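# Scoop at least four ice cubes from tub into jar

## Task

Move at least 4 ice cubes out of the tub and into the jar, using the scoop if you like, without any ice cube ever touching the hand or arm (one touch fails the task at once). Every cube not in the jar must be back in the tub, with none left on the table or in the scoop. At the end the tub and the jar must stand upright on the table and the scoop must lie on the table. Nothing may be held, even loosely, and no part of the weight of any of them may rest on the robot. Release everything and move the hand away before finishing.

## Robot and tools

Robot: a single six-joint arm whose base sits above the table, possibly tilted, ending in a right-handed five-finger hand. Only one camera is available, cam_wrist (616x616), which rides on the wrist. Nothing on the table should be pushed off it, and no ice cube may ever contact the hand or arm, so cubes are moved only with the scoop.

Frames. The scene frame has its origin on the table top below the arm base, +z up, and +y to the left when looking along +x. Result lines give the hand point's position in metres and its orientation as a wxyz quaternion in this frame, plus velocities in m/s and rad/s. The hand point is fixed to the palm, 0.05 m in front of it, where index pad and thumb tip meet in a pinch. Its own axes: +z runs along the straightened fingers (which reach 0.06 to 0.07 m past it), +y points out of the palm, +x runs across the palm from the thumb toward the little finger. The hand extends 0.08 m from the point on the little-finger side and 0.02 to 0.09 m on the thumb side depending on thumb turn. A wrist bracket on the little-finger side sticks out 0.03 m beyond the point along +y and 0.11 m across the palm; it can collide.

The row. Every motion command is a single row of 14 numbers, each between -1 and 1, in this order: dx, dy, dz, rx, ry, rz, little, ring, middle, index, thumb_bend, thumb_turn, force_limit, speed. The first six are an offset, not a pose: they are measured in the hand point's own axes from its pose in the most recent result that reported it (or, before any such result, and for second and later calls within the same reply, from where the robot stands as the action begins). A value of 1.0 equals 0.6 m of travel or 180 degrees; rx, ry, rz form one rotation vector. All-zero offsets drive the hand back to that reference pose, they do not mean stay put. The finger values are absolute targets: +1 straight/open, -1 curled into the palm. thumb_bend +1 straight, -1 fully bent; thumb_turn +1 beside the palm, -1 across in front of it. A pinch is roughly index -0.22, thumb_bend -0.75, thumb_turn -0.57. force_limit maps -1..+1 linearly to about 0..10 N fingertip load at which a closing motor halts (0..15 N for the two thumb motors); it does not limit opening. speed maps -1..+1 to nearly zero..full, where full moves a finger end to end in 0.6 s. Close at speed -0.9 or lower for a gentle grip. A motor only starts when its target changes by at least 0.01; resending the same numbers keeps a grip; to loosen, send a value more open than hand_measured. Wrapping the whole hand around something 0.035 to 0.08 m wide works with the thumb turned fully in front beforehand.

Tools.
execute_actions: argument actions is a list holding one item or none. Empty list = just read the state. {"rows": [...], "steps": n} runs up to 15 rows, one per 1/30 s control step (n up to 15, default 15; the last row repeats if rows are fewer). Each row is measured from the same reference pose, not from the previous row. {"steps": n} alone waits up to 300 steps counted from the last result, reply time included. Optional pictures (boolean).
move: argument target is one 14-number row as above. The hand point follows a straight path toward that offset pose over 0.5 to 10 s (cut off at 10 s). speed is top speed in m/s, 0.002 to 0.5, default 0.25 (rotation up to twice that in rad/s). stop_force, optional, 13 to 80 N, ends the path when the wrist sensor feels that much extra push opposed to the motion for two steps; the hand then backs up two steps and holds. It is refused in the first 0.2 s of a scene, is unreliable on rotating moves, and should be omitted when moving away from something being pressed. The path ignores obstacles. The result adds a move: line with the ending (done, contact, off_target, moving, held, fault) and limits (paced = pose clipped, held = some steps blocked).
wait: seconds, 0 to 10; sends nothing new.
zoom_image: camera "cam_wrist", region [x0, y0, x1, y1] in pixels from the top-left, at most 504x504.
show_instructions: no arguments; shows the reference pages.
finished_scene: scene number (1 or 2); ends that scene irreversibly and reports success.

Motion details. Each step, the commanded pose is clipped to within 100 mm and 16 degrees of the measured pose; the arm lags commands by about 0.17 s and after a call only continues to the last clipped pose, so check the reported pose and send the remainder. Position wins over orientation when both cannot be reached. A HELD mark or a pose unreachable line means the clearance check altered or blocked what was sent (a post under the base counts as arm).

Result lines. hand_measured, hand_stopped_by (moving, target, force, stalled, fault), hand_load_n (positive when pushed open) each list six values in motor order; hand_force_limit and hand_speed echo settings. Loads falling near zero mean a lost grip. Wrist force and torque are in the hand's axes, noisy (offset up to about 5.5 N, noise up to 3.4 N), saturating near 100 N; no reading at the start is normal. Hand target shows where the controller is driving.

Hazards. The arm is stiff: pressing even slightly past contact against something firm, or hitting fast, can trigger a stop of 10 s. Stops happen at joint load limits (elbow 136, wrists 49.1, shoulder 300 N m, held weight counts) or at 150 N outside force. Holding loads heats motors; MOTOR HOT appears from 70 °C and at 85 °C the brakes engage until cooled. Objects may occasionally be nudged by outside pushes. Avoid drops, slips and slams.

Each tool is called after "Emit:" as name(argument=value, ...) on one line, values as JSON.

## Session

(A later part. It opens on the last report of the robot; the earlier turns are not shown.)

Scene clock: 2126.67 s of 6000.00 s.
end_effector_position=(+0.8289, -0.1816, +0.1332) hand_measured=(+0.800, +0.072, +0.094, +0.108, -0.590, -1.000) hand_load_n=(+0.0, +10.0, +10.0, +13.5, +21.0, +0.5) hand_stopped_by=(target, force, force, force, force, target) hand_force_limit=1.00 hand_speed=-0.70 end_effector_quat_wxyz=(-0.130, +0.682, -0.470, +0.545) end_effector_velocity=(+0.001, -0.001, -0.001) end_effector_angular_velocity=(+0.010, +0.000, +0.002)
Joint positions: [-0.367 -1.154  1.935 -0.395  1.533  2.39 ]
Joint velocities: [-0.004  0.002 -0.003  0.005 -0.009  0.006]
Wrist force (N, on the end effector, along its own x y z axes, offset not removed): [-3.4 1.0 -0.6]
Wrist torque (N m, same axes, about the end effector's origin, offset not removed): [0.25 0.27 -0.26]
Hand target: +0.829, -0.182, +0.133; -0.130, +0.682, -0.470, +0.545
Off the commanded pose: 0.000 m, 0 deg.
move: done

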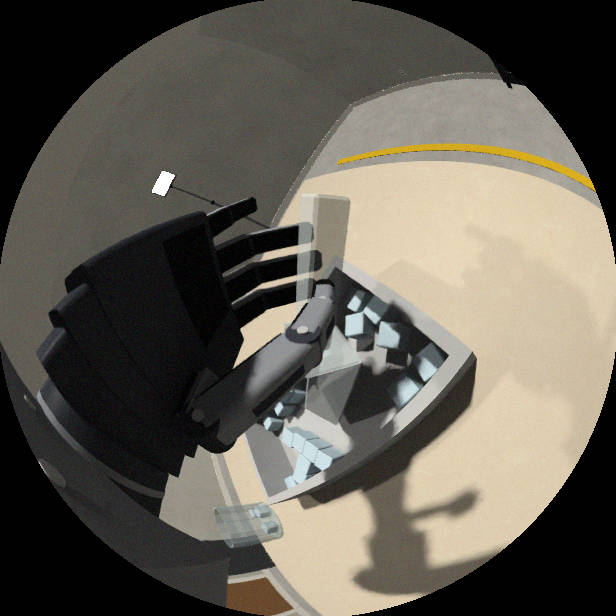

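Emit:
move(target=[-0.0115,0.006,0.018,0,0,0,0.8,-0.9,-0.9,-0.9,-0.8,-1,1,-0.7], speed=0.015)

Emit:
move(target=[-0.132,-0.089,-0.051,0,0,0,0.8,-0.9,-0.9,-0.9,-0.8,-1,1,-0.7], speed=0.045)

Emit:
zoom_image(camera="cam_wrist", region=[230,320,450,520])

Scene clock: 2135.07 s of 6000.00 s.
end_effector_position=(+0.8366, -0.1817, +0.1225) hand_measured=(+0.800, +0.072, +0.094, +0.108, -0.590, -1.000) hand_load_n=(+0.0, +10.0, +10.0, +13.5, +21.0, +0.5) hand_stopped_by=(target, force, force, force, force, target) hand_force_limit=1.00 hand_speed=-0.70 end_effector_quat_wxyz=(-0.130, +0.682, -0.470, +0.545) end_effector_velocity=(+0.002, -0.000, -0.000) end_effector_angular_velocity=(-0.001, -0.001, +0.000)
Joint positions: [-0.362 -1.131  1.924 -0.407  1.537  2.392]
Joint velocities: [ 0.001  0.002 -0.003 -0.001  0.001 -0.   ]
Wrist force (N, on the end effector, along its own x y z axes, offset not removed): [-2.3 1.8 1.3]
Wrist torque (N m, same axes, about the end effector's origin, offset not removed): [0.31 0.05 -0.19]
Hand target: +0.837, -0.182, +0.122; -0.130, +0.682, -0.470, +0.545
Off the commanded pose: 0.000 m, 0 deg.
After step 90, 4.27 s passed at rest.
move: done

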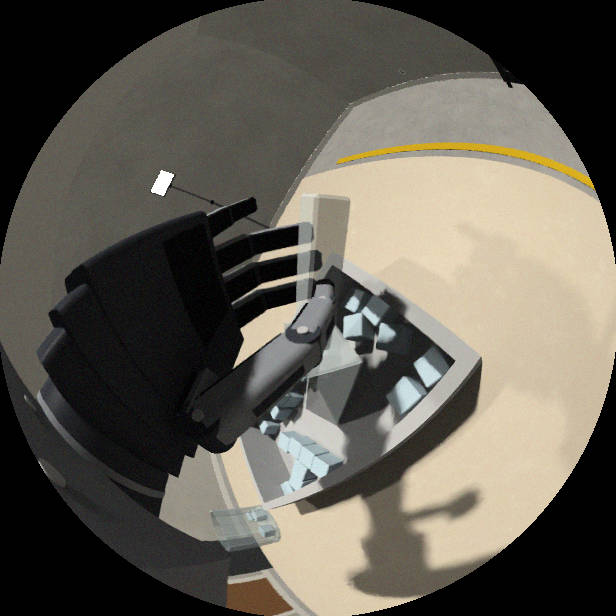

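Scene clock: 2137.67 s of 6000.00 s.
end_effector_position=(+0.8396, -0.0816, +0.1215) hand_measured=(+0.800, +0.072, +0.094, +0.108, -0.590, -1.000) hand_load_n=(+0.0, +9.5, +10.0, +14.0, +21.5, +1.0) hand_stopped_by=(target, force, force, force, force, target) hand_force_limit=1.00 hand_speed=-0.70 end_effector_quat_wxyz=(-0.130, +0.682, -0.470, +0.545) end_effector_velocity=(+0.000, +0.002, -0.000) end_effector_angular_velocity=(+0.001, -0.001, -0.001)
Joint positions: [-0.207 -1.132  1.929 -0.409  1.681  2.451]
Joint velocities: [ 0.004  0.001 -0.    -0.001  0.004  0.002]
Wrist force (N, on the end effector, along its own x y z axes, offset not removed): [-0.9 -1.5 0.6]
Wrist torque (N m, same axes, about the end effector's origin, offset not removed): [-0.04 0.25 -0.11]
Hand target: +0.840, -0.081, +0.121; -0.130, +0.682, -0.470, +0.545
Off the commanded pose: 0.000 m, 0 deg.
move: done

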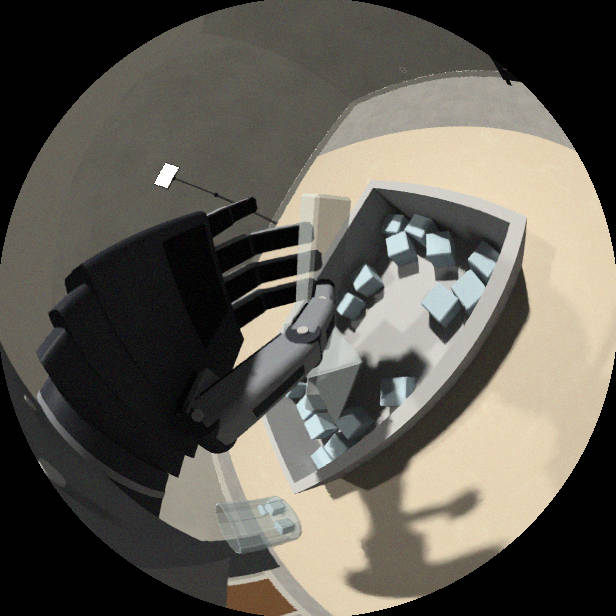

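Region (230, 320, 450, 520) of cam_wrist's 616x616 image, scaled by 2.291, with more detail than that image has; it fills the top 458 rows of this view, and the rest is white.

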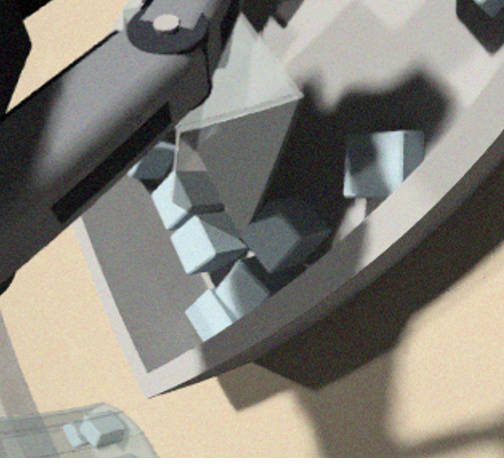

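On the floor, two ahead. Continue .045.

Emit:
move(target=[-0.059,-0.040,-0.023,0,0,0,0.8,-0.9,-0.9,-0.9,-0.8,-1,1,-0.7], speed=0.045)

Emit:
zoom_image(camera="cam_wrist", region=[230,320,450,520])

Scene clock: 2144.53 s of 6000.00 s.
end_effector_position=(+0.8409, -0.0369, +0.1212) hand_measured=(+0.800, +0.072, +0.094, +0.108, -0.590, -1.000) hand_load_n=(+0.0, +9.0, +10.0, +13.0, +23.5, +1.0) hand_stopped_by=(target, force, force, force, force, target) hand_force_limit=1.00 hand_speed=-0.70 end_effector_quat_wxyz=(-0.130, +0.682, -0.470, +0.545) end_effector_velocity=(-0.001, +0.002, -0.000) end_effector_angular_velocity=(-0.000, +0.002, +0.000)
Joint positions: [-0.136 -1.126  1.92  -0.402  1.747  2.478]
Joint velocities: [0.004 0.    0.    0.001 0.003 0.001]
Wrist force (N, on the end effector, along its own x y z axes, offset not removed): [4.0 0.3 0.2]
Wrist torque (N m, same axes, about the end effector's origin, offset not removed): [0.36 0.20 0.00]
Hand target: +0.841, -0.037, +0.121; -0.130, +0.682, -0.470, +0.545
Off the commanded pose: 0.000 m, 0 deg.
After step 90, 2.50 s passed at rest.
move: done

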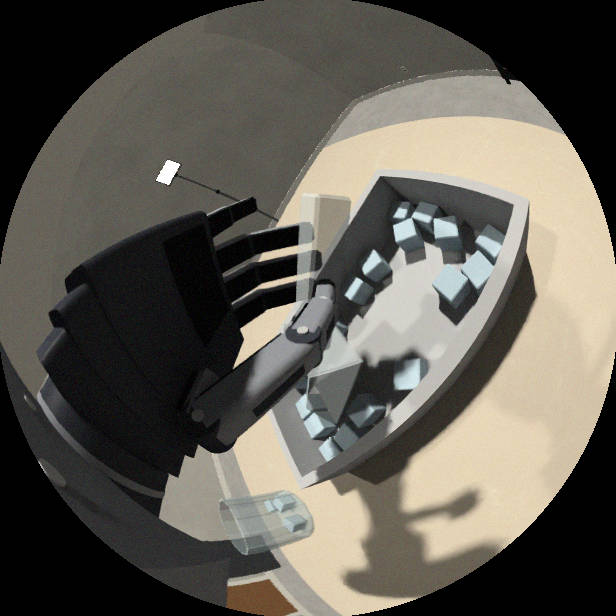

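Region (230, 320, 450, 520) of cam_wrist's 616x616 image, scaled by 2.291, with more detail than that image has; it fills the top 458 rows of this view, and the rest is white.

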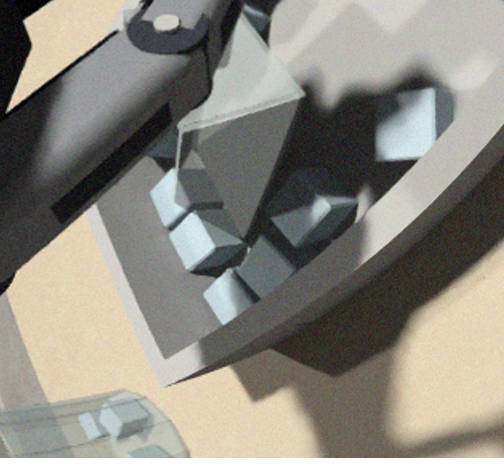

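Emit:
move(target=[0.013,0.026,-0.024,0,0,0,0.8,-0.9,-0.9,-0.9,-0.8,-1,1,-0.7], speed=0.03)

Emit:
move(target=[-0.04,-0.027,-0.016,0,0,0,0.8,-0.9,-0.9,-0.9,-0.8,-1,1,-0.7], speed=0.06)

Emit:
zoom_image(camera="cam_wrist", region=[230,320,450,520])

Scene clock: 2157.47 s of 6000.00 s.
end_effector_position=(+0.8205, -0.0463, +0.1206) hand_measured=(+0.800, +0.072, +0.094, +0.108, -0.590, -1.000) hand_load_n=(+0.0, +8.0, +10.5, +15.0, +21.5, +2.0) hand_stopped_by=(target, force, force, force, force, target) hand_force_limit=1.00 hand_speed=-0.70 end_effector_quat_wxyz=(-0.130, +0.682, -0.470, +0.545) end_effector_velocity=(-0.001, -0.002, +0.000) end_effector_angular_velocity=(+0.001, -0.001, -0.001)
Joint positions: [-0.157 -1.152  1.965 -0.422  1.727  2.47 ]
Joint velocities: [-0.003 -0.002  0.003 -0.002 -0.002  0.   ]
Wrist force (N, on the end effector, along its own x y z axes, offset not removed): [-1.1 -0.4 -0.1]
Wrist torque (N m, same axes, about the end effector's origin, offset not removed): [0.62 0.14 0.23]
Hand target: +0.820, -0.046, +0.121; -0.130, +0.682, -0.470, +0.545
Off the commanded pose: 0.000 m, 0 deg.
After step 90, 8.83 s passed at rest.
move: done

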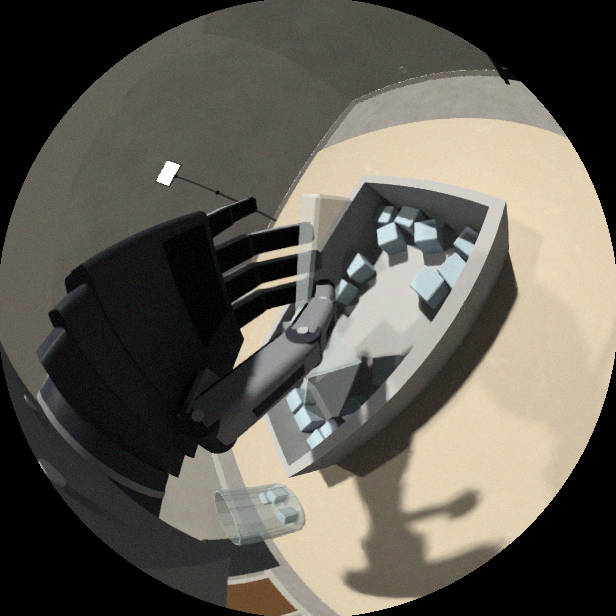

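Scene clock: 2158.37 s of 6000.00 s.
end_effector_position=(+0.8212, -0.0160, +0.1205) hand_measured=(+0.800, +0.072, +0.094, +0.108, -0.590, -1.000) hand_load_n=(+0.0, +8.0, +10.0, +14.5, +22.0, +2.0) hand_stopped_by=(target, force, force, force, force, target) hand_force_limit=1.00 hand_speed=-0.70 end_effector_quat_wxyz=(-0.130, +0.682, -0.470, +0.545) end_effector_velocity=(-0.001, +0.002, +0.000) end_effector_angular_velocity=(-0.001, +0.002, +0.000)
Joint positions: [-0.107 -1.147  1.956 -0.415  1.773  2.489]
Joint velocities: [ 0.004 -0.001 -0.001  0.003  0.003  0.   ]
Wrist force (N, on the end effector, along its own x y z axes, offset not removed): [3.3 -1.3 0.5]
Wrist torque (N m, same axes, about the end effector's origin, offset not removed): [0.20 0.11 0.26]
Hand target: +0.821, -0.016, +0.120; -0.130, +0.682, -0.470, +0.545
Off the commanded pose: 0.000 m, 0 deg.
move: done

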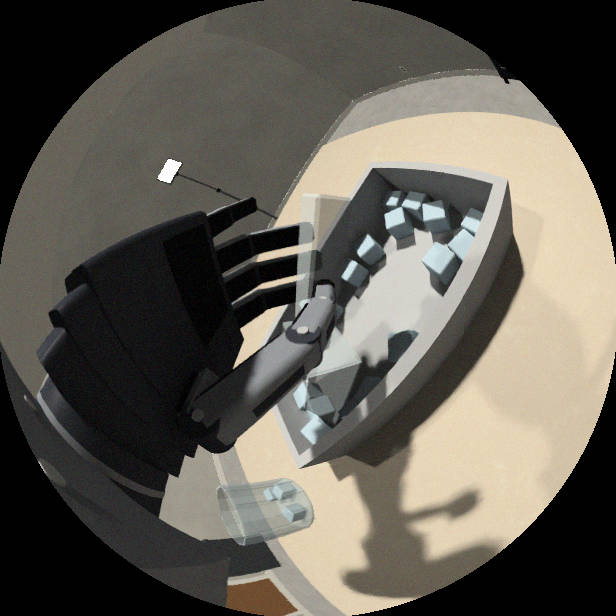

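Region (230, 320, 450, 520) of cam_wrist's 616x616 image, scaled by 2.291, with more detail than that image has; it fills the top 458 rows of this view, and the rest is white.

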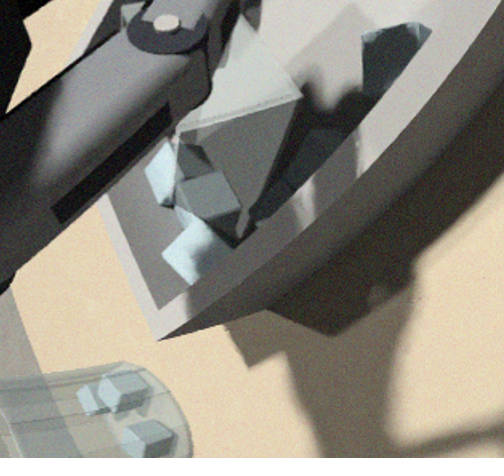

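Emit:
move(target=[-0.002,0.021,0.012,0,-0.033,0.058,0.8,-0.9,-0.9,-0.9,-0.8,-1,1,-0.7], speed=0.04)

Emit:
move(target=[0.016,0.007,0.004,0,-0.033,0.058,0.8,-0.9,-0.9,-0.9,-0.8,-1,1,-0.7], speed=0.04)

Emit:
zoom_image(camera="cam_wrist", region=[230,320,450,520])

Scene clock: 2168.77 s of 6000.00 s.
end_effector_position=(+0.8212, -0.0240, +0.1084) hand_measured=(+0.800, +0.072, +0.094, +0.108, -0.590, -1.000) hand_load_n=(+0.0, +10.0, +10.0, +13.5, +21.5, +1.0) hand_stopped_by=(target, force, force, force, force, target) hand_force_limit=1.00 hand_speed=-0.70 end_effector_quat_wxyz=(-0.202, +0.664, -0.522, +0.496) end_effector_velocity=(-0.000, -0.000, -0.002) end_effector_angular_velocity=(+0.014, +0.001, +0.001)
Joint positions: [-0.179 -1.147  1.956 -0.362  1.621  2.647]
Joint velocities: [-0.005  0.002  0.     0.002 -0.011  0.01 ]
Wrist force (N, on the end effector, along its own x y z axes, offset not removed): [-2.8 1.9 0.6]
Wrist torque (N m, same axes, about the end effector's origin, offset not removed): [0.32 0.15 -0.37]
Hand target: +0.821, -0.024, +0.108; -0.203, +0.664, -0.523, +0.495
Off the commanded pose: 0.000 m, 0 deg.
After step 90, 4.53 s passed at rest.
move: done

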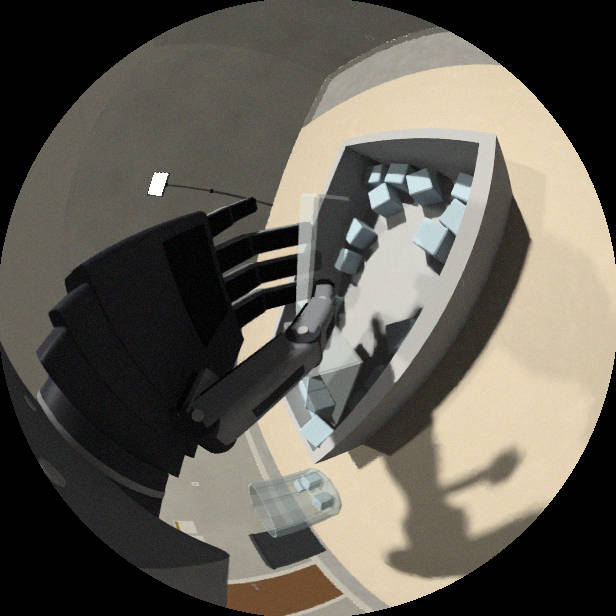

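Scene clock: 2171.63 s of 6000.00 s.
end_effector_position=(+0.8209, -0.0348, +0.1084) hand_measured=(+0.800, +0.072, +0.094, +0.108, -0.590, -1.000) hand_load_n=(+0.0, +10.0, +10.0, +13.0, +21.5, +1.0) hand_stopped_by=(target, force, force, force, force, target) hand_force_limit=1.00 hand_speed=-0.70 end_effector_quat_wxyz=(-0.273, +0.638, -0.569, +0.441) end_effector_velocity=(-0.001, -0.001, -0.001) end_effector_angular_velocity=(+0.016, +0.003, -0.000)
Joint positions: [-0.26  -1.152  1.95  -0.308  1.456  2.791]
Joint velocities: [-0.006  0.     0.001  0.005 -0.012  0.01 ]
Wrist force (N, on the end effector, along its own x y z axes, offset not removed): [0.0 2.9 1.9]
Wrist torque (N m, same axes, about the end effector's origin, offset not removed): [0.02 0.31 -0.51]
Hand target: +0.821, -0.035, +0.108; -0.273, +0.638, -0.569, +0.440
Off the commanded pose: 0.000 m, 0 deg.
move: done

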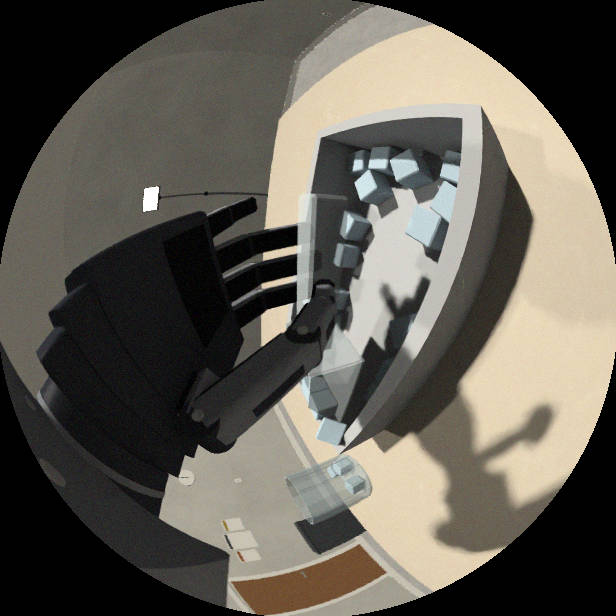

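Region (230, 320, 450, 520) of cam_wrist's 616x616 image, scaled by 2.291, with more detail than that image has; it fills the top 458 rows of this view, and the rest is white.

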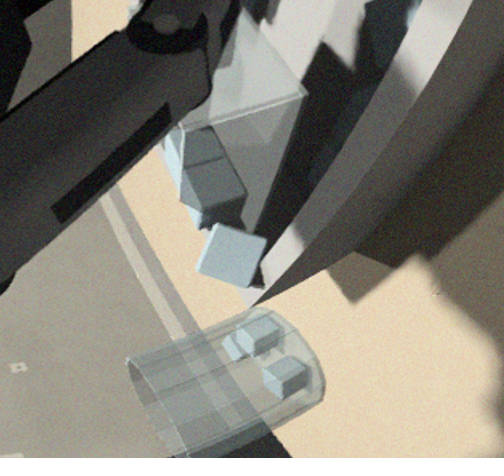

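A third cube is riding up in the corner; shift away to drop it.

Emit:
move(target=[0.008,-0.018,0.037,0,0,0,0.8,-0.9,-0.9,-0.9,-0.8,-1,1,-0.7], speed=0.015)

Emit:
zoom_image(camera="cam_wrist", region=[230,320,450,520])

Scene clock: 2179.37 s of 6000.00 s.
end_effector_position=(+0.8451, -0.0405, +0.1085) hand_measured=(+0.800, +0.072, +0.094, +0.108, -0.590, -1.000) hand_load_n=(+0.0, +10.5, +10.0, +13.5, +21.0, +1.0) hand_stopped_by=(target, force, force, force, force, target) hand_force_limit=1.00 hand_speed=-0.70 end_effector_quat_wxyz=(-0.273, +0.638, -0.569, +0.441) end_effector_velocity=(+0.003, -0.001, +0.001) end_effector_angular_velocity=(-0.000, -0.001, -0.000)
Joint positions: [-0.257 -1.12   1.899 -0.288  1.458  2.792]
Joint velocities: [ 0.     0.002 -0.005  0.002  0.     0.   ]
Wrist force (N, on the end effector, along its own x y z axes, offset not removed): [-3.9 1.9 0.7]
Wrist torque (N m, same axes, about the end effector's origin, offset not removed): [0.19 0.33 -0.29]
Hand target: +0.845, -0.041, +0.108; -0.273, +0.638, -0.569, +0.441
Off the commanded pose: 0.000 m, 0 deg.
After step 90, 2.80 s passed at rest.
move: done

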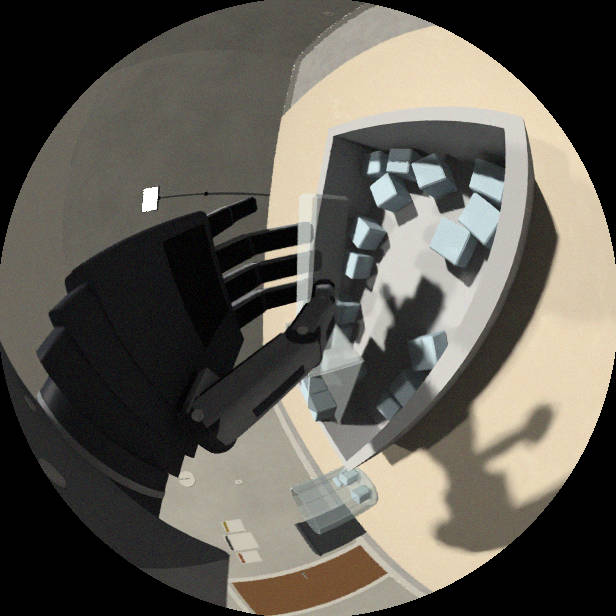

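Region (230, 320, 450, 520) of cam_wrist's 616x616 image, scaled by 2.291, with more detail than that image has; it fills the top 458 rows of this view, and the rest is white.

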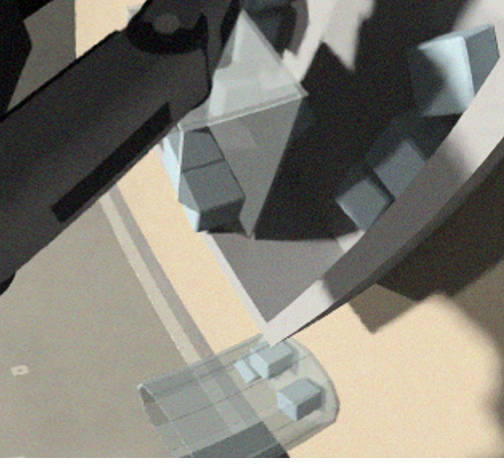

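Emit:
move(target=[0.03,0,0,0,-0.055,0.096,0.8,-0.9,-0.9,-0.9,-0.8,-1,1,-0.7], speed=0.03)

Scene clock: 2188.17 s of 6000.00 s.
end_effector_position=(+0.8445, -0.0580, +0.1129) hand_measured=(+0.800, +0.072, +0.094, +0.108, -0.590, -1.000) hand_load_n=(+0.0, +10.5, +10.0, +13.5, +21.0, +1.0) hand_stopped_by=(target, force, force, force, force, target) hand_force_limit=1.00 hand_speed=-0.70 end_effector_quat_wxyz=(-0.383, +0.582, -0.633, +0.338) end_effector_velocity=(+0.001, -0.002, +0.001) end_effector_angular_velocity=(+0.008, -0.004, +0.000)
Joint positions: [-0.382 -1.102  1.878 -0.229  1.183  3.019]
Joint velocities: [-0.004  0.001 -0.002 -0.001 -0.009  0.006]
Wrist force (N, on the end effector, along its own x y z axes, offset not removed): [-3.0 1.0 1.9]
Wrist torque (N m, same axes, about the end effector's origin, offset not removed): [0.02 0.24 -0.36]
Hand target: +0.845, -0.058, +0.113; -0.383, +0.581, -0.633, +0.338
Off the commanded pose: 0.000 m, 0 deg.
move: done

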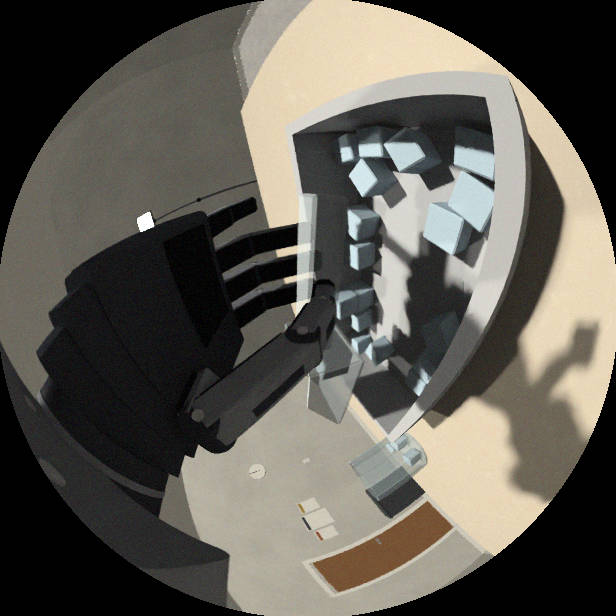

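Emit:
move(target=[-0.012,-0.122,-0.07,0,0,0,0.8,-0.9,-0.9,-0.9,-0.8,-1,1,-0.7], speed=0.06)

Emit:
move(target=[-0.265,0.118,-0.158,0,0,0,0.8,-0.9,-0.9,-0.9,-0.8,-1,1,-0.7], speed=0.06)

Emit:
move(target=[0,0,0,0,0.047,-0.082,0.8,-0.9,-0.9,-0.9,-0.8,-1,1,-0.7], speed=0.03)

Scene clock: 2197.17 s of 6000.00 s.
end_effector_position=(+0.8427, -0.0584, +0.1974) hand_measured=(+0.800, +0.072, +0.094, +0.108, -0.590, -1.000) hand_load_n=(+0.0, +10.5, +10.0, +13.5, +21.0, +1.0) hand_stopped_by=(target, force, force, force, force, target) hand_force_limit=1.00 hand_speed=-0.70 end_effector_quat_wxyz=(-0.383, +0.582, -0.633, +0.338) end_effector_velocity=(+0.000, -0.000, +0.001) end_effector_angular_velocity=(+0.001, +0.001, -0.001)
Joint positions: [-0.383 -1.197  1.833 -0.089  1.182  3.018]
Joint velocities: [-0.    -0.001 -0.002  0.004  0.     0.001]
Wrist force (N, on the end effector, along its own x y z axes, offset not removed): [-0.3 2.3 -0.5]
Wrist torque (N m, same axes, about the end effector's origin, offset not removed): [0.34 -0.06 -0.13]
Hand target: +0.843, -0.058, +0.198; -0.383, +0.582, -0.633, +0.338
Off the commanded pose: 0.000 m, 0 deg.
After step 90, 4.17 s passed at rest.
move: done

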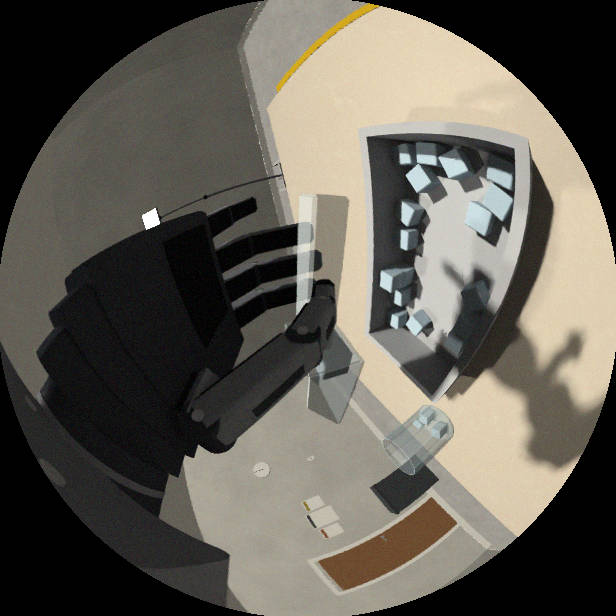

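Scene clock: 2200.87 s of 6000.00 s.
end_effector_position=(+0.7304, +0.1046, +0.1954) hand_measured=(+0.800, +0.072, +0.094, +0.108, -0.590, -1.000) hand_load_n=(+0.0, +10.5, +10.0, +13.5, +21.0, +1.0) hand_stopped_by=(target, force, force, force, force, target) hand_force_limit=1.00 hand_speed=-0.70 end_effector_quat_wxyz=(-0.383, +0.582, -0.633, +0.338) end_effector_velocity=(-0.001, +0.002, -0.000) end_effector_angular_velocity=(-0.001, -0.001, +0.001)
Joint positions: [-0.17  -1.37   2.073 -0.188  1.365  3.131]
Joint velocities: [ 0.003 -0.002  0.003 -0.002  0.003  0.001]
Wrist force (N, on the end effector, along its own x y z axes, offset not removed): [-2.8 2.9 0.8]
Wrist torque (N m, same axes, about the end effector's origin, offset not removed): [0.33 0.21 -0.24]
Hand target: +0.730, +0.105, +0.195; -0.383, +0.582, -0.633, +0.338
Off the commanded pose: 0.000 m, 0 deg.
move: done

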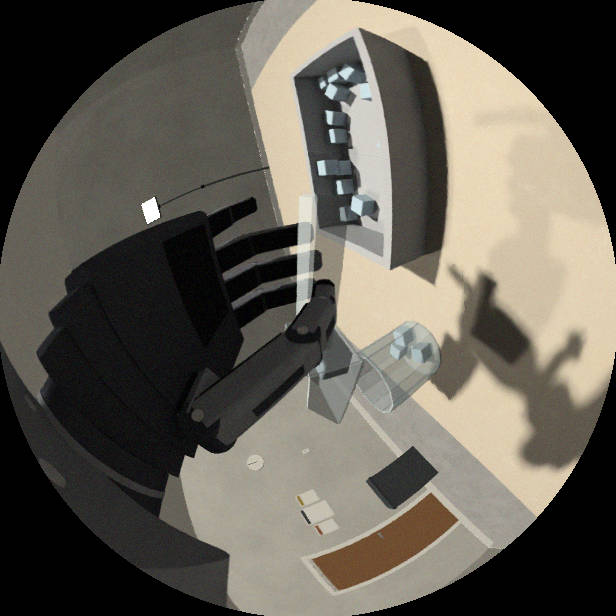

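Scene clock: 2206.03 s of 6000.00 s.
end_effector_position=(+0.7303, +0.1047, +0.1955) hand_measured=(+0.800, +0.072, +0.094, +0.108, -0.590, -1.000) hand_load_n=(+0.0, +10.5, +10.0, +13.5, +21.0, +1.0) hand_stopped_by=(target, force, force, force, force, target) hand_force_limit=1.00 hand_speed=-0.70 end_effector_quat_wxyz=(-0.290, +0.631, -0.580, +0.426) end_effector_velocity=(+0.001, +0.000, +0.002) end_effector_angular_velocity=(-0.011, -0.002, -0.001)
Joint positions: [-0.062 -1.366  2.05  -0.192  1.606  2.928]
Joint velocities: [ 0.004 -0.    -0.004  0.001  0.009 -0.007]
Wrist force (N, on the end effector, along its own x y z axes, offset not removed): [-2.0 3.0 0.5]
Wrist torque (N m, same axes, about the end effector's origin, offset not removed): [0.41 0.10 -0.14]
Hand target: +0.730, +0.105, +0.195; -0.289, +0.631, -0.579, +0.427
Off the commanded pose: 0.000 m, 0 deg.
move: done

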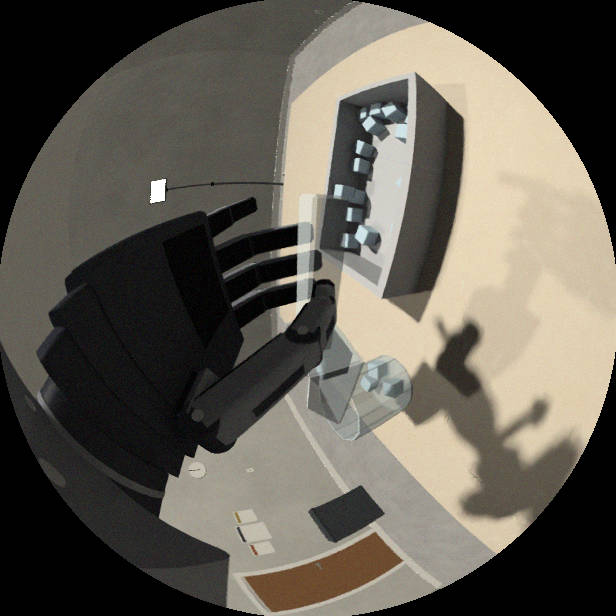

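Emit:
move(target=[0.004,-0.02,-0.012,0,0.031,-0.053,0.8,-0.9,-0.9,-0.9,-0.8,-1,1,-0.7], speed=0.015)

Emit:
move(target=[0.19,0.15,-0.2,0,-0.042,0.072,0.8,-0.9,-0.9,-0.9,-0.8,-1,1,-0.7], speed=0.1)

Emit:
zoom_image(camera="cam_wrist", region=[260,200,500,480])

Scene clock: 2219.40 s of 6000.00 s.
end_effector_position=(+0.7297, +0.1052, +0.2096) hand_measured=(+0.800, +0.072, +0.094, +0.108, -0.590, -1.000) hand_load_n=(+0.0, +10.5, +10.0, +13.5, +21.0, +1.0) hand_stopped_by=(target, force, force, force, force, target) hand_force_limit=1.00 hand_speed=-0.70 end_effector_quat_wxyz=(-0.225, +0.656, -0.539, +0.479) end_effector_velocity=(-0.001, +0.000, -0.001) end_effector_angular_velocity=(-0.005, +0.002, -0.000)
Joint positions: [ 0.009 -1.366  2.028 -0.192  1.761  2.792]
Joint velocities: [ 0.002  0.001  0.001 -0.     0.004 -0.003]
Wrist force (N, on the end effector, along its own x y z axes, offset not removed): [-2.5 1.3 0.8]
Wrist torque (N m, same axes, about the end effector's origin, offset not removed): [0.20 0.14 -0.23]
Hand target: +0.730, +0.105, +0.210; -0.225, +0.656, -0.539, +0.479
Off the commanded pose: 0.000 m, 0 deg.
After step 90, 3.77 s passed at rest.
move: done

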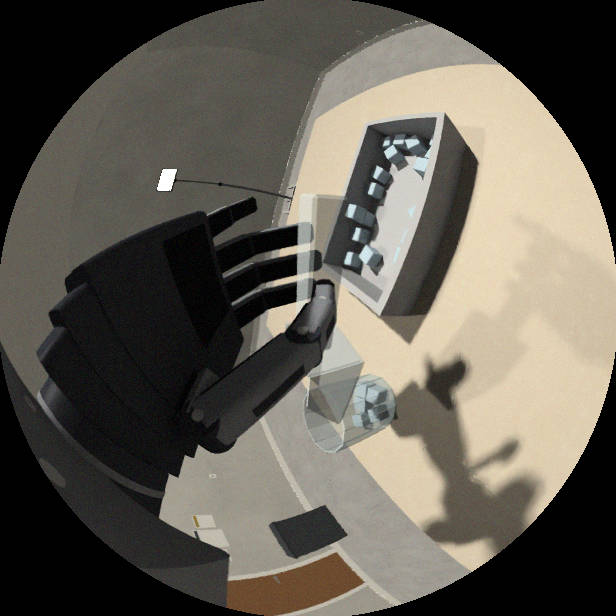

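Scene clock: 2221.77 s of 6000.00 s.
end_effector_position=(+0.5769, -0.0022, +0.2333) hand_measured=(+0.800, +0.072, +0.094, +0.108, -0.590, -1.000) hand_load_n=(+0.0, +10.5, +10.0, +13.5, +21.0, +1.0) hand_stopped_by=(target, force, force, force, force, target) hand_force_limit=1.00 hand_speed=-0.70 end_effector_quat_wxyz=(-0.312, +0.621, -0.593, +0.407) end_effector_velocity=(-0.002, -0.001, -0.000) end_effector_angular_velocity=(+0.003, +0.001, +0.001)
Joint positions: [-0.444 -1.691  2.314 -0.091  1.238  2.797]
Joint velocities: [-0.007 -0.003  0.004  0.002 -0.009 -0.003]
Wrist force (N, on the end effector, along its own x y z axes, offset not removed): [-1.1 3.3 0.9]
Wrist torque (N m, same axes, about the end effector's origin, offset not removed): [0.50 -0.09 -0.03]
Hand target: +0.577, -0.002, +0.233; -0.312, +0.621, -0.593, +0.406
Off the commanded pose: 0.000 m, 0 deg.
move: done

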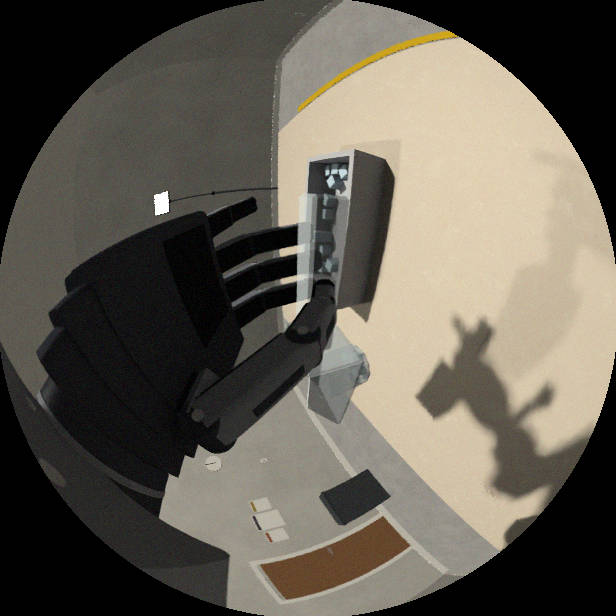

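Region (260, 200, 500, 480) of cam_wrist's 616x616 image, scaled by 1.800, with more detail than that image has; it fills the left 432 columns of this view, and the rest is white.

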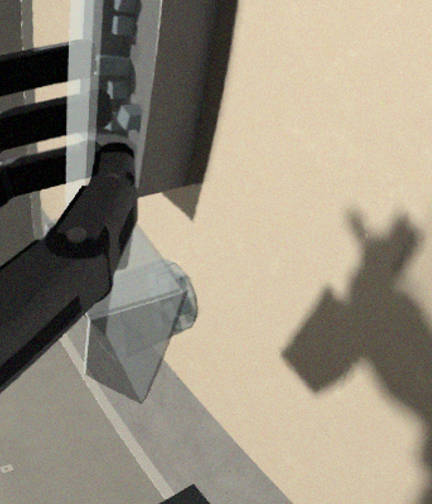

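Five in, scoop empty. Lower here (.18 then .014).

Emit:
move(target=[-0.042,0.257,0.1485,0,0,0,0.8,-0.9,-0.9,-0.9,-0.8,-1,1,-0.7], speed=0.15)

Emit:
move(target=[-0.0033,0.0205,0.012,0,0,0,0.8,-0.9,-0.9,-0.9,-0.8,-1,1,-0.7], speed=0.015)

Emit:
move(target=[0,0,0,0,0,0,0.8,0.4,0.4,0.4,-0.35,-1,1,0])

Emit:
move(target=[0.012,-0.072,-0.042,0,0,0,0.8,0.5,0.5,0.5,-0.35,-1,1,0], speed=0.04)

Scene clock: 2229.70 s of 6000.00 s.
end_effector_position=(+0.5813, -0.0015, +0.0536) hand_measured=(+0.800, +0.072, +0.094, +0.108, -0.590, -1.000) hand_load_n=(+0.0, +10.5, +10.0, +13.5, +21.0, +1.0) hand_stopped_by=(target, force, force, force, force, target) hand_force_limit=1.00 hand_speed=-0.70 end_effector_quat_wxyz=(-0.312, +0.621, -0.593, +0.407) end_effector_velocity=(+0.001, -0.000, -0.002) end_effector_angular_velocity=(+0.000, -0.001, -0.001)
Joint positions: [-0.437 -1.364  2.446 -0.551  1.244  2.801]
Joint velocities: [ 0.     0.005 -0.    -0.005  0.001  0.001]
Wrist force (N, on the end effector, along its own x y z axes, offset not removed): [-2.1 1.9 -0.5]
Wrist torque (N m, same axes, about the end effector's origin, offset not removed): [0.36 0.11 -0.25]
Hand target: +0.581, -0.001, +0.053; -0.312, +0.621, -0.593, +0.407
Off the commanded pose: 0.000 m, 0 deg.
After step 90, 3.20 s passed at rest.
move: done

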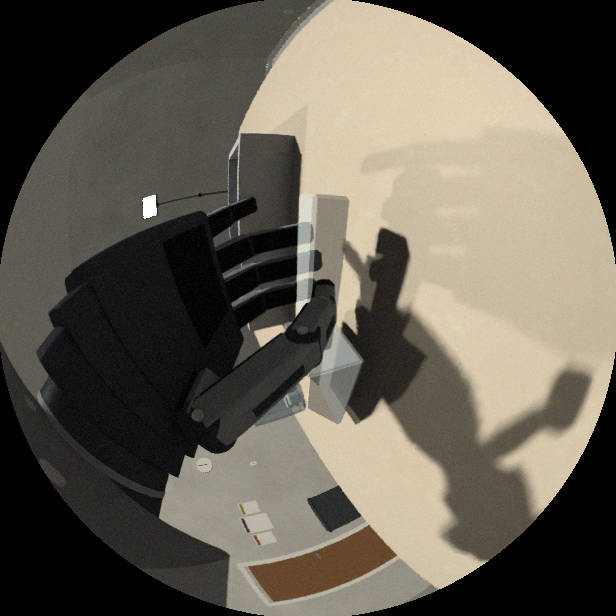

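Scene clock: 2230.90 s of 6000.00 s.
end_effector_position=(+0.5818, -0.0015, +0.0394) hand_measured=(+0.800, +0.072, +0.094, +0.108, -0.590, -1.000) hand_load_n=(+0.0, +10.5, +10.0, +13.0, +21.5, +0.5) hand_stopped_by=(target, force, force, force, force, target) hand_force_limit=1.00 hand_speed=-0.70 end_effector_quat_wxyz=(-0.312, +0.621, -0.593, +0.407) end_effector_velocity=(-0.001, +0.001, -0.003) end_effector_angular_velocity=(+0.000, +0.002, +0.001)
Joint positions: [-0.437 -1.331  2.45  -0.588  1.245  2.801]
Joint velocities: [ 0.001  0.005  0.002 -0.005  0.    -0.001]
Wrist force (N, on the end effector, along its own x y z axes, offset not removed): [-1.9 0.1 0.0]
Wrist torque (N m, same axes, about the end effector's origin, offset not removed): [0.31 0.03 -0.03]
Hand target: +0.582, -0.001, +0.039; -0.312, +0.621, -0.593, +0.407
Off the commanded pose: 0.000 m, 0 deg.
move: done

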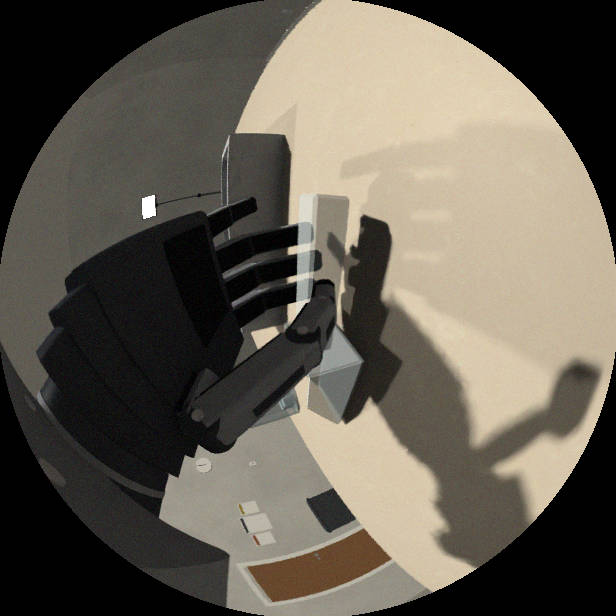

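Scene clock: 2231.43 s of 6000.00 s.
end_effector_position=(+0.5817, -0.0014, +0.0394) hand_measured=(+0.800, +0.400, +0.400, +0.400, -0.350, -1.000) hand_load_n=(+0.0, +0.0, +0.0, +0.0, +0.0, +0.0) hand_stopped_by=(target, target, target, target, target, target) hand_force_limit=1.00 hand_speed=0.00 end_effector_quat_wxyz=(-0.312, +0.621, -0.593, +0.406) end_effector_velocity=(-0.001, -0.000, +0.000) end_effector_angular_velocity=(-0.000, +0.000, -0.001)
Joint positions: [-0.437 -1.331  2.45  -0.588  1.245  2.801]
Joint velocities: [-0.001 -0.001  0.002 -0.     0.    -0.   ]
Wrist force (N, on the end effector, along its own x y z axes, offset not removed): [-4.1 0.7 -0.9]
Wrist torque (N m, same axes, about the end effector's origin, offset not removed): [0.27 0.43 -0.39]
Hand target: +0.582, -0.001, +0.039; -0.312, +0.621, -0.593, +0.407
Off the commanded pose: 0.000 m, 0 deg.
move: done

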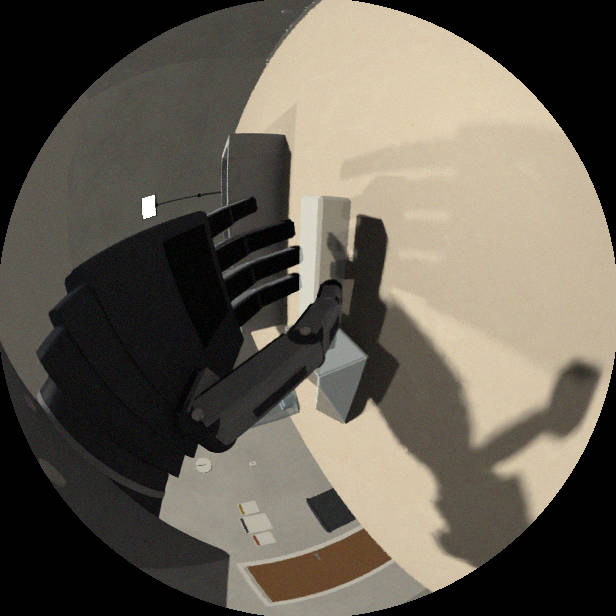

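Scene clock: 2233.07 s of 6000.00 s.
end_effector_position=(+0.5803, -0.0018, +0.0897) hand_measured=(+0.800, +0.500, +0.500, +0.500, -0.350, -1.000) hand_load_n=(+0.0, +0.0, +0.0, +0.0, +0.0, +0.0) hand_stopped_by=(target, target, target, target, target, target) hand_force_limit=1.00 hand_speed=0.00 end_effector_quat_wxyz=(-0.312, +0.621, -0.593, +0.407) end_effector_velocity=(-0.000, -0.000, +0.002) end_effector_angular_velocity=(+0.001, +0.001, -0.000)
Joint positions: [-0.439 -1.444  2.429 -0.455  1.243  2.8  ]
Joint velocities: [-0.    -0.003 -0.002  0.006  0.     0.   ]
Wrist force (N, on the end effector, along its own x y z axes, offset not removed): [-2.8 1.2 0.5]
Wrist torque (N m, same axes, about the end effector's origin, offset not removed): [0.28 0.17 -0.20]
Hand target: +0.580, -0.002, +0.090; -0.312, +0.621, -0.593, +0.406
Off the commanded pose: 0.000 m, 0 deg.
move: done

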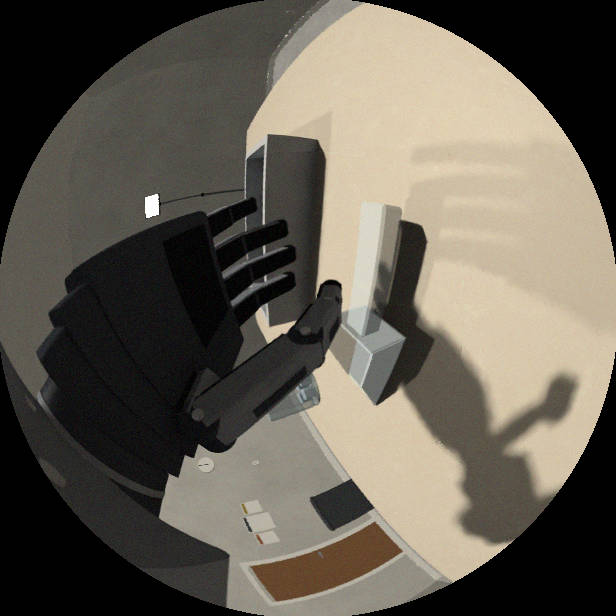

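Emit:
move(target=[0.04,-0.3,-0.05,0,0,0,0.8,0.5,0.5,0.5,-0.35,-1,1,0])

Scene clock: 2236.63 s of 6000.00 s.
end_effector_position=(+0.6400, -0.0042, +0.2637) hand_measured=(+0.800, +0.500, +0.500, +0.500, -0.350, -1.000) hand_load_n=(+0.0, +0.0, +0.0, +0.0, +0.0, +0.0) hand_stopped_by=(target, target, target, target, target, target) hand_force_limit=1.00 hand_speed=0.00 end_effector_quat_wxyz=(-0.312, +0.621, -0.593, +0.407) end_effector_velocity=(+0.001, -0.001, +0.002) end_effector_angular_velocity=(+0.000, +0.002, -0.001)
Joint positions: [-0.373 -1.608  2.174 -0.046  1.3    2.835]
Joint velocities: [ 0.     0.001 -0.005  0.007  0.001  0.   ]
Wrist force (N, on the end effector, along its own x y z axes, offset not removed): [-3.1 -0.5 -0.1]
Wrist torque (N m, same axes, about the end effector's origin, offset not removed): [0.07 0.25 -0.34]
Hand target: +0.640, -0.004, +0.264; -0.312, +0.621, -0.593, +0.407
Off the commanded pose: 0.000 m, 0 deg.
move: done

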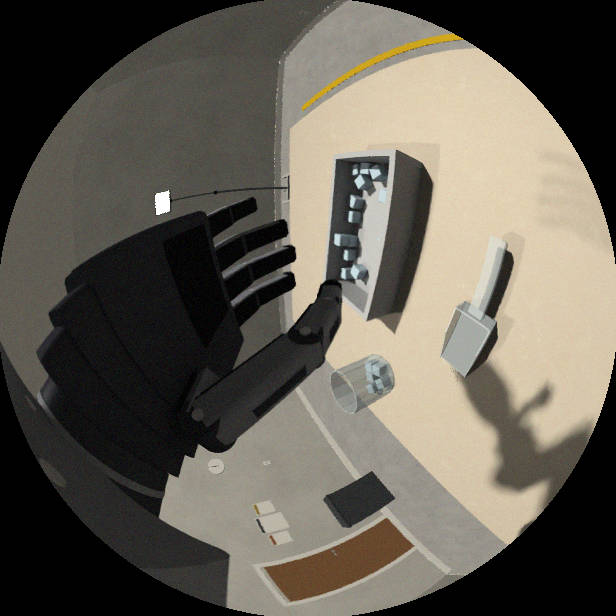

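Emit:
finished_scene(scene=2)

The scene is finished: the task was done.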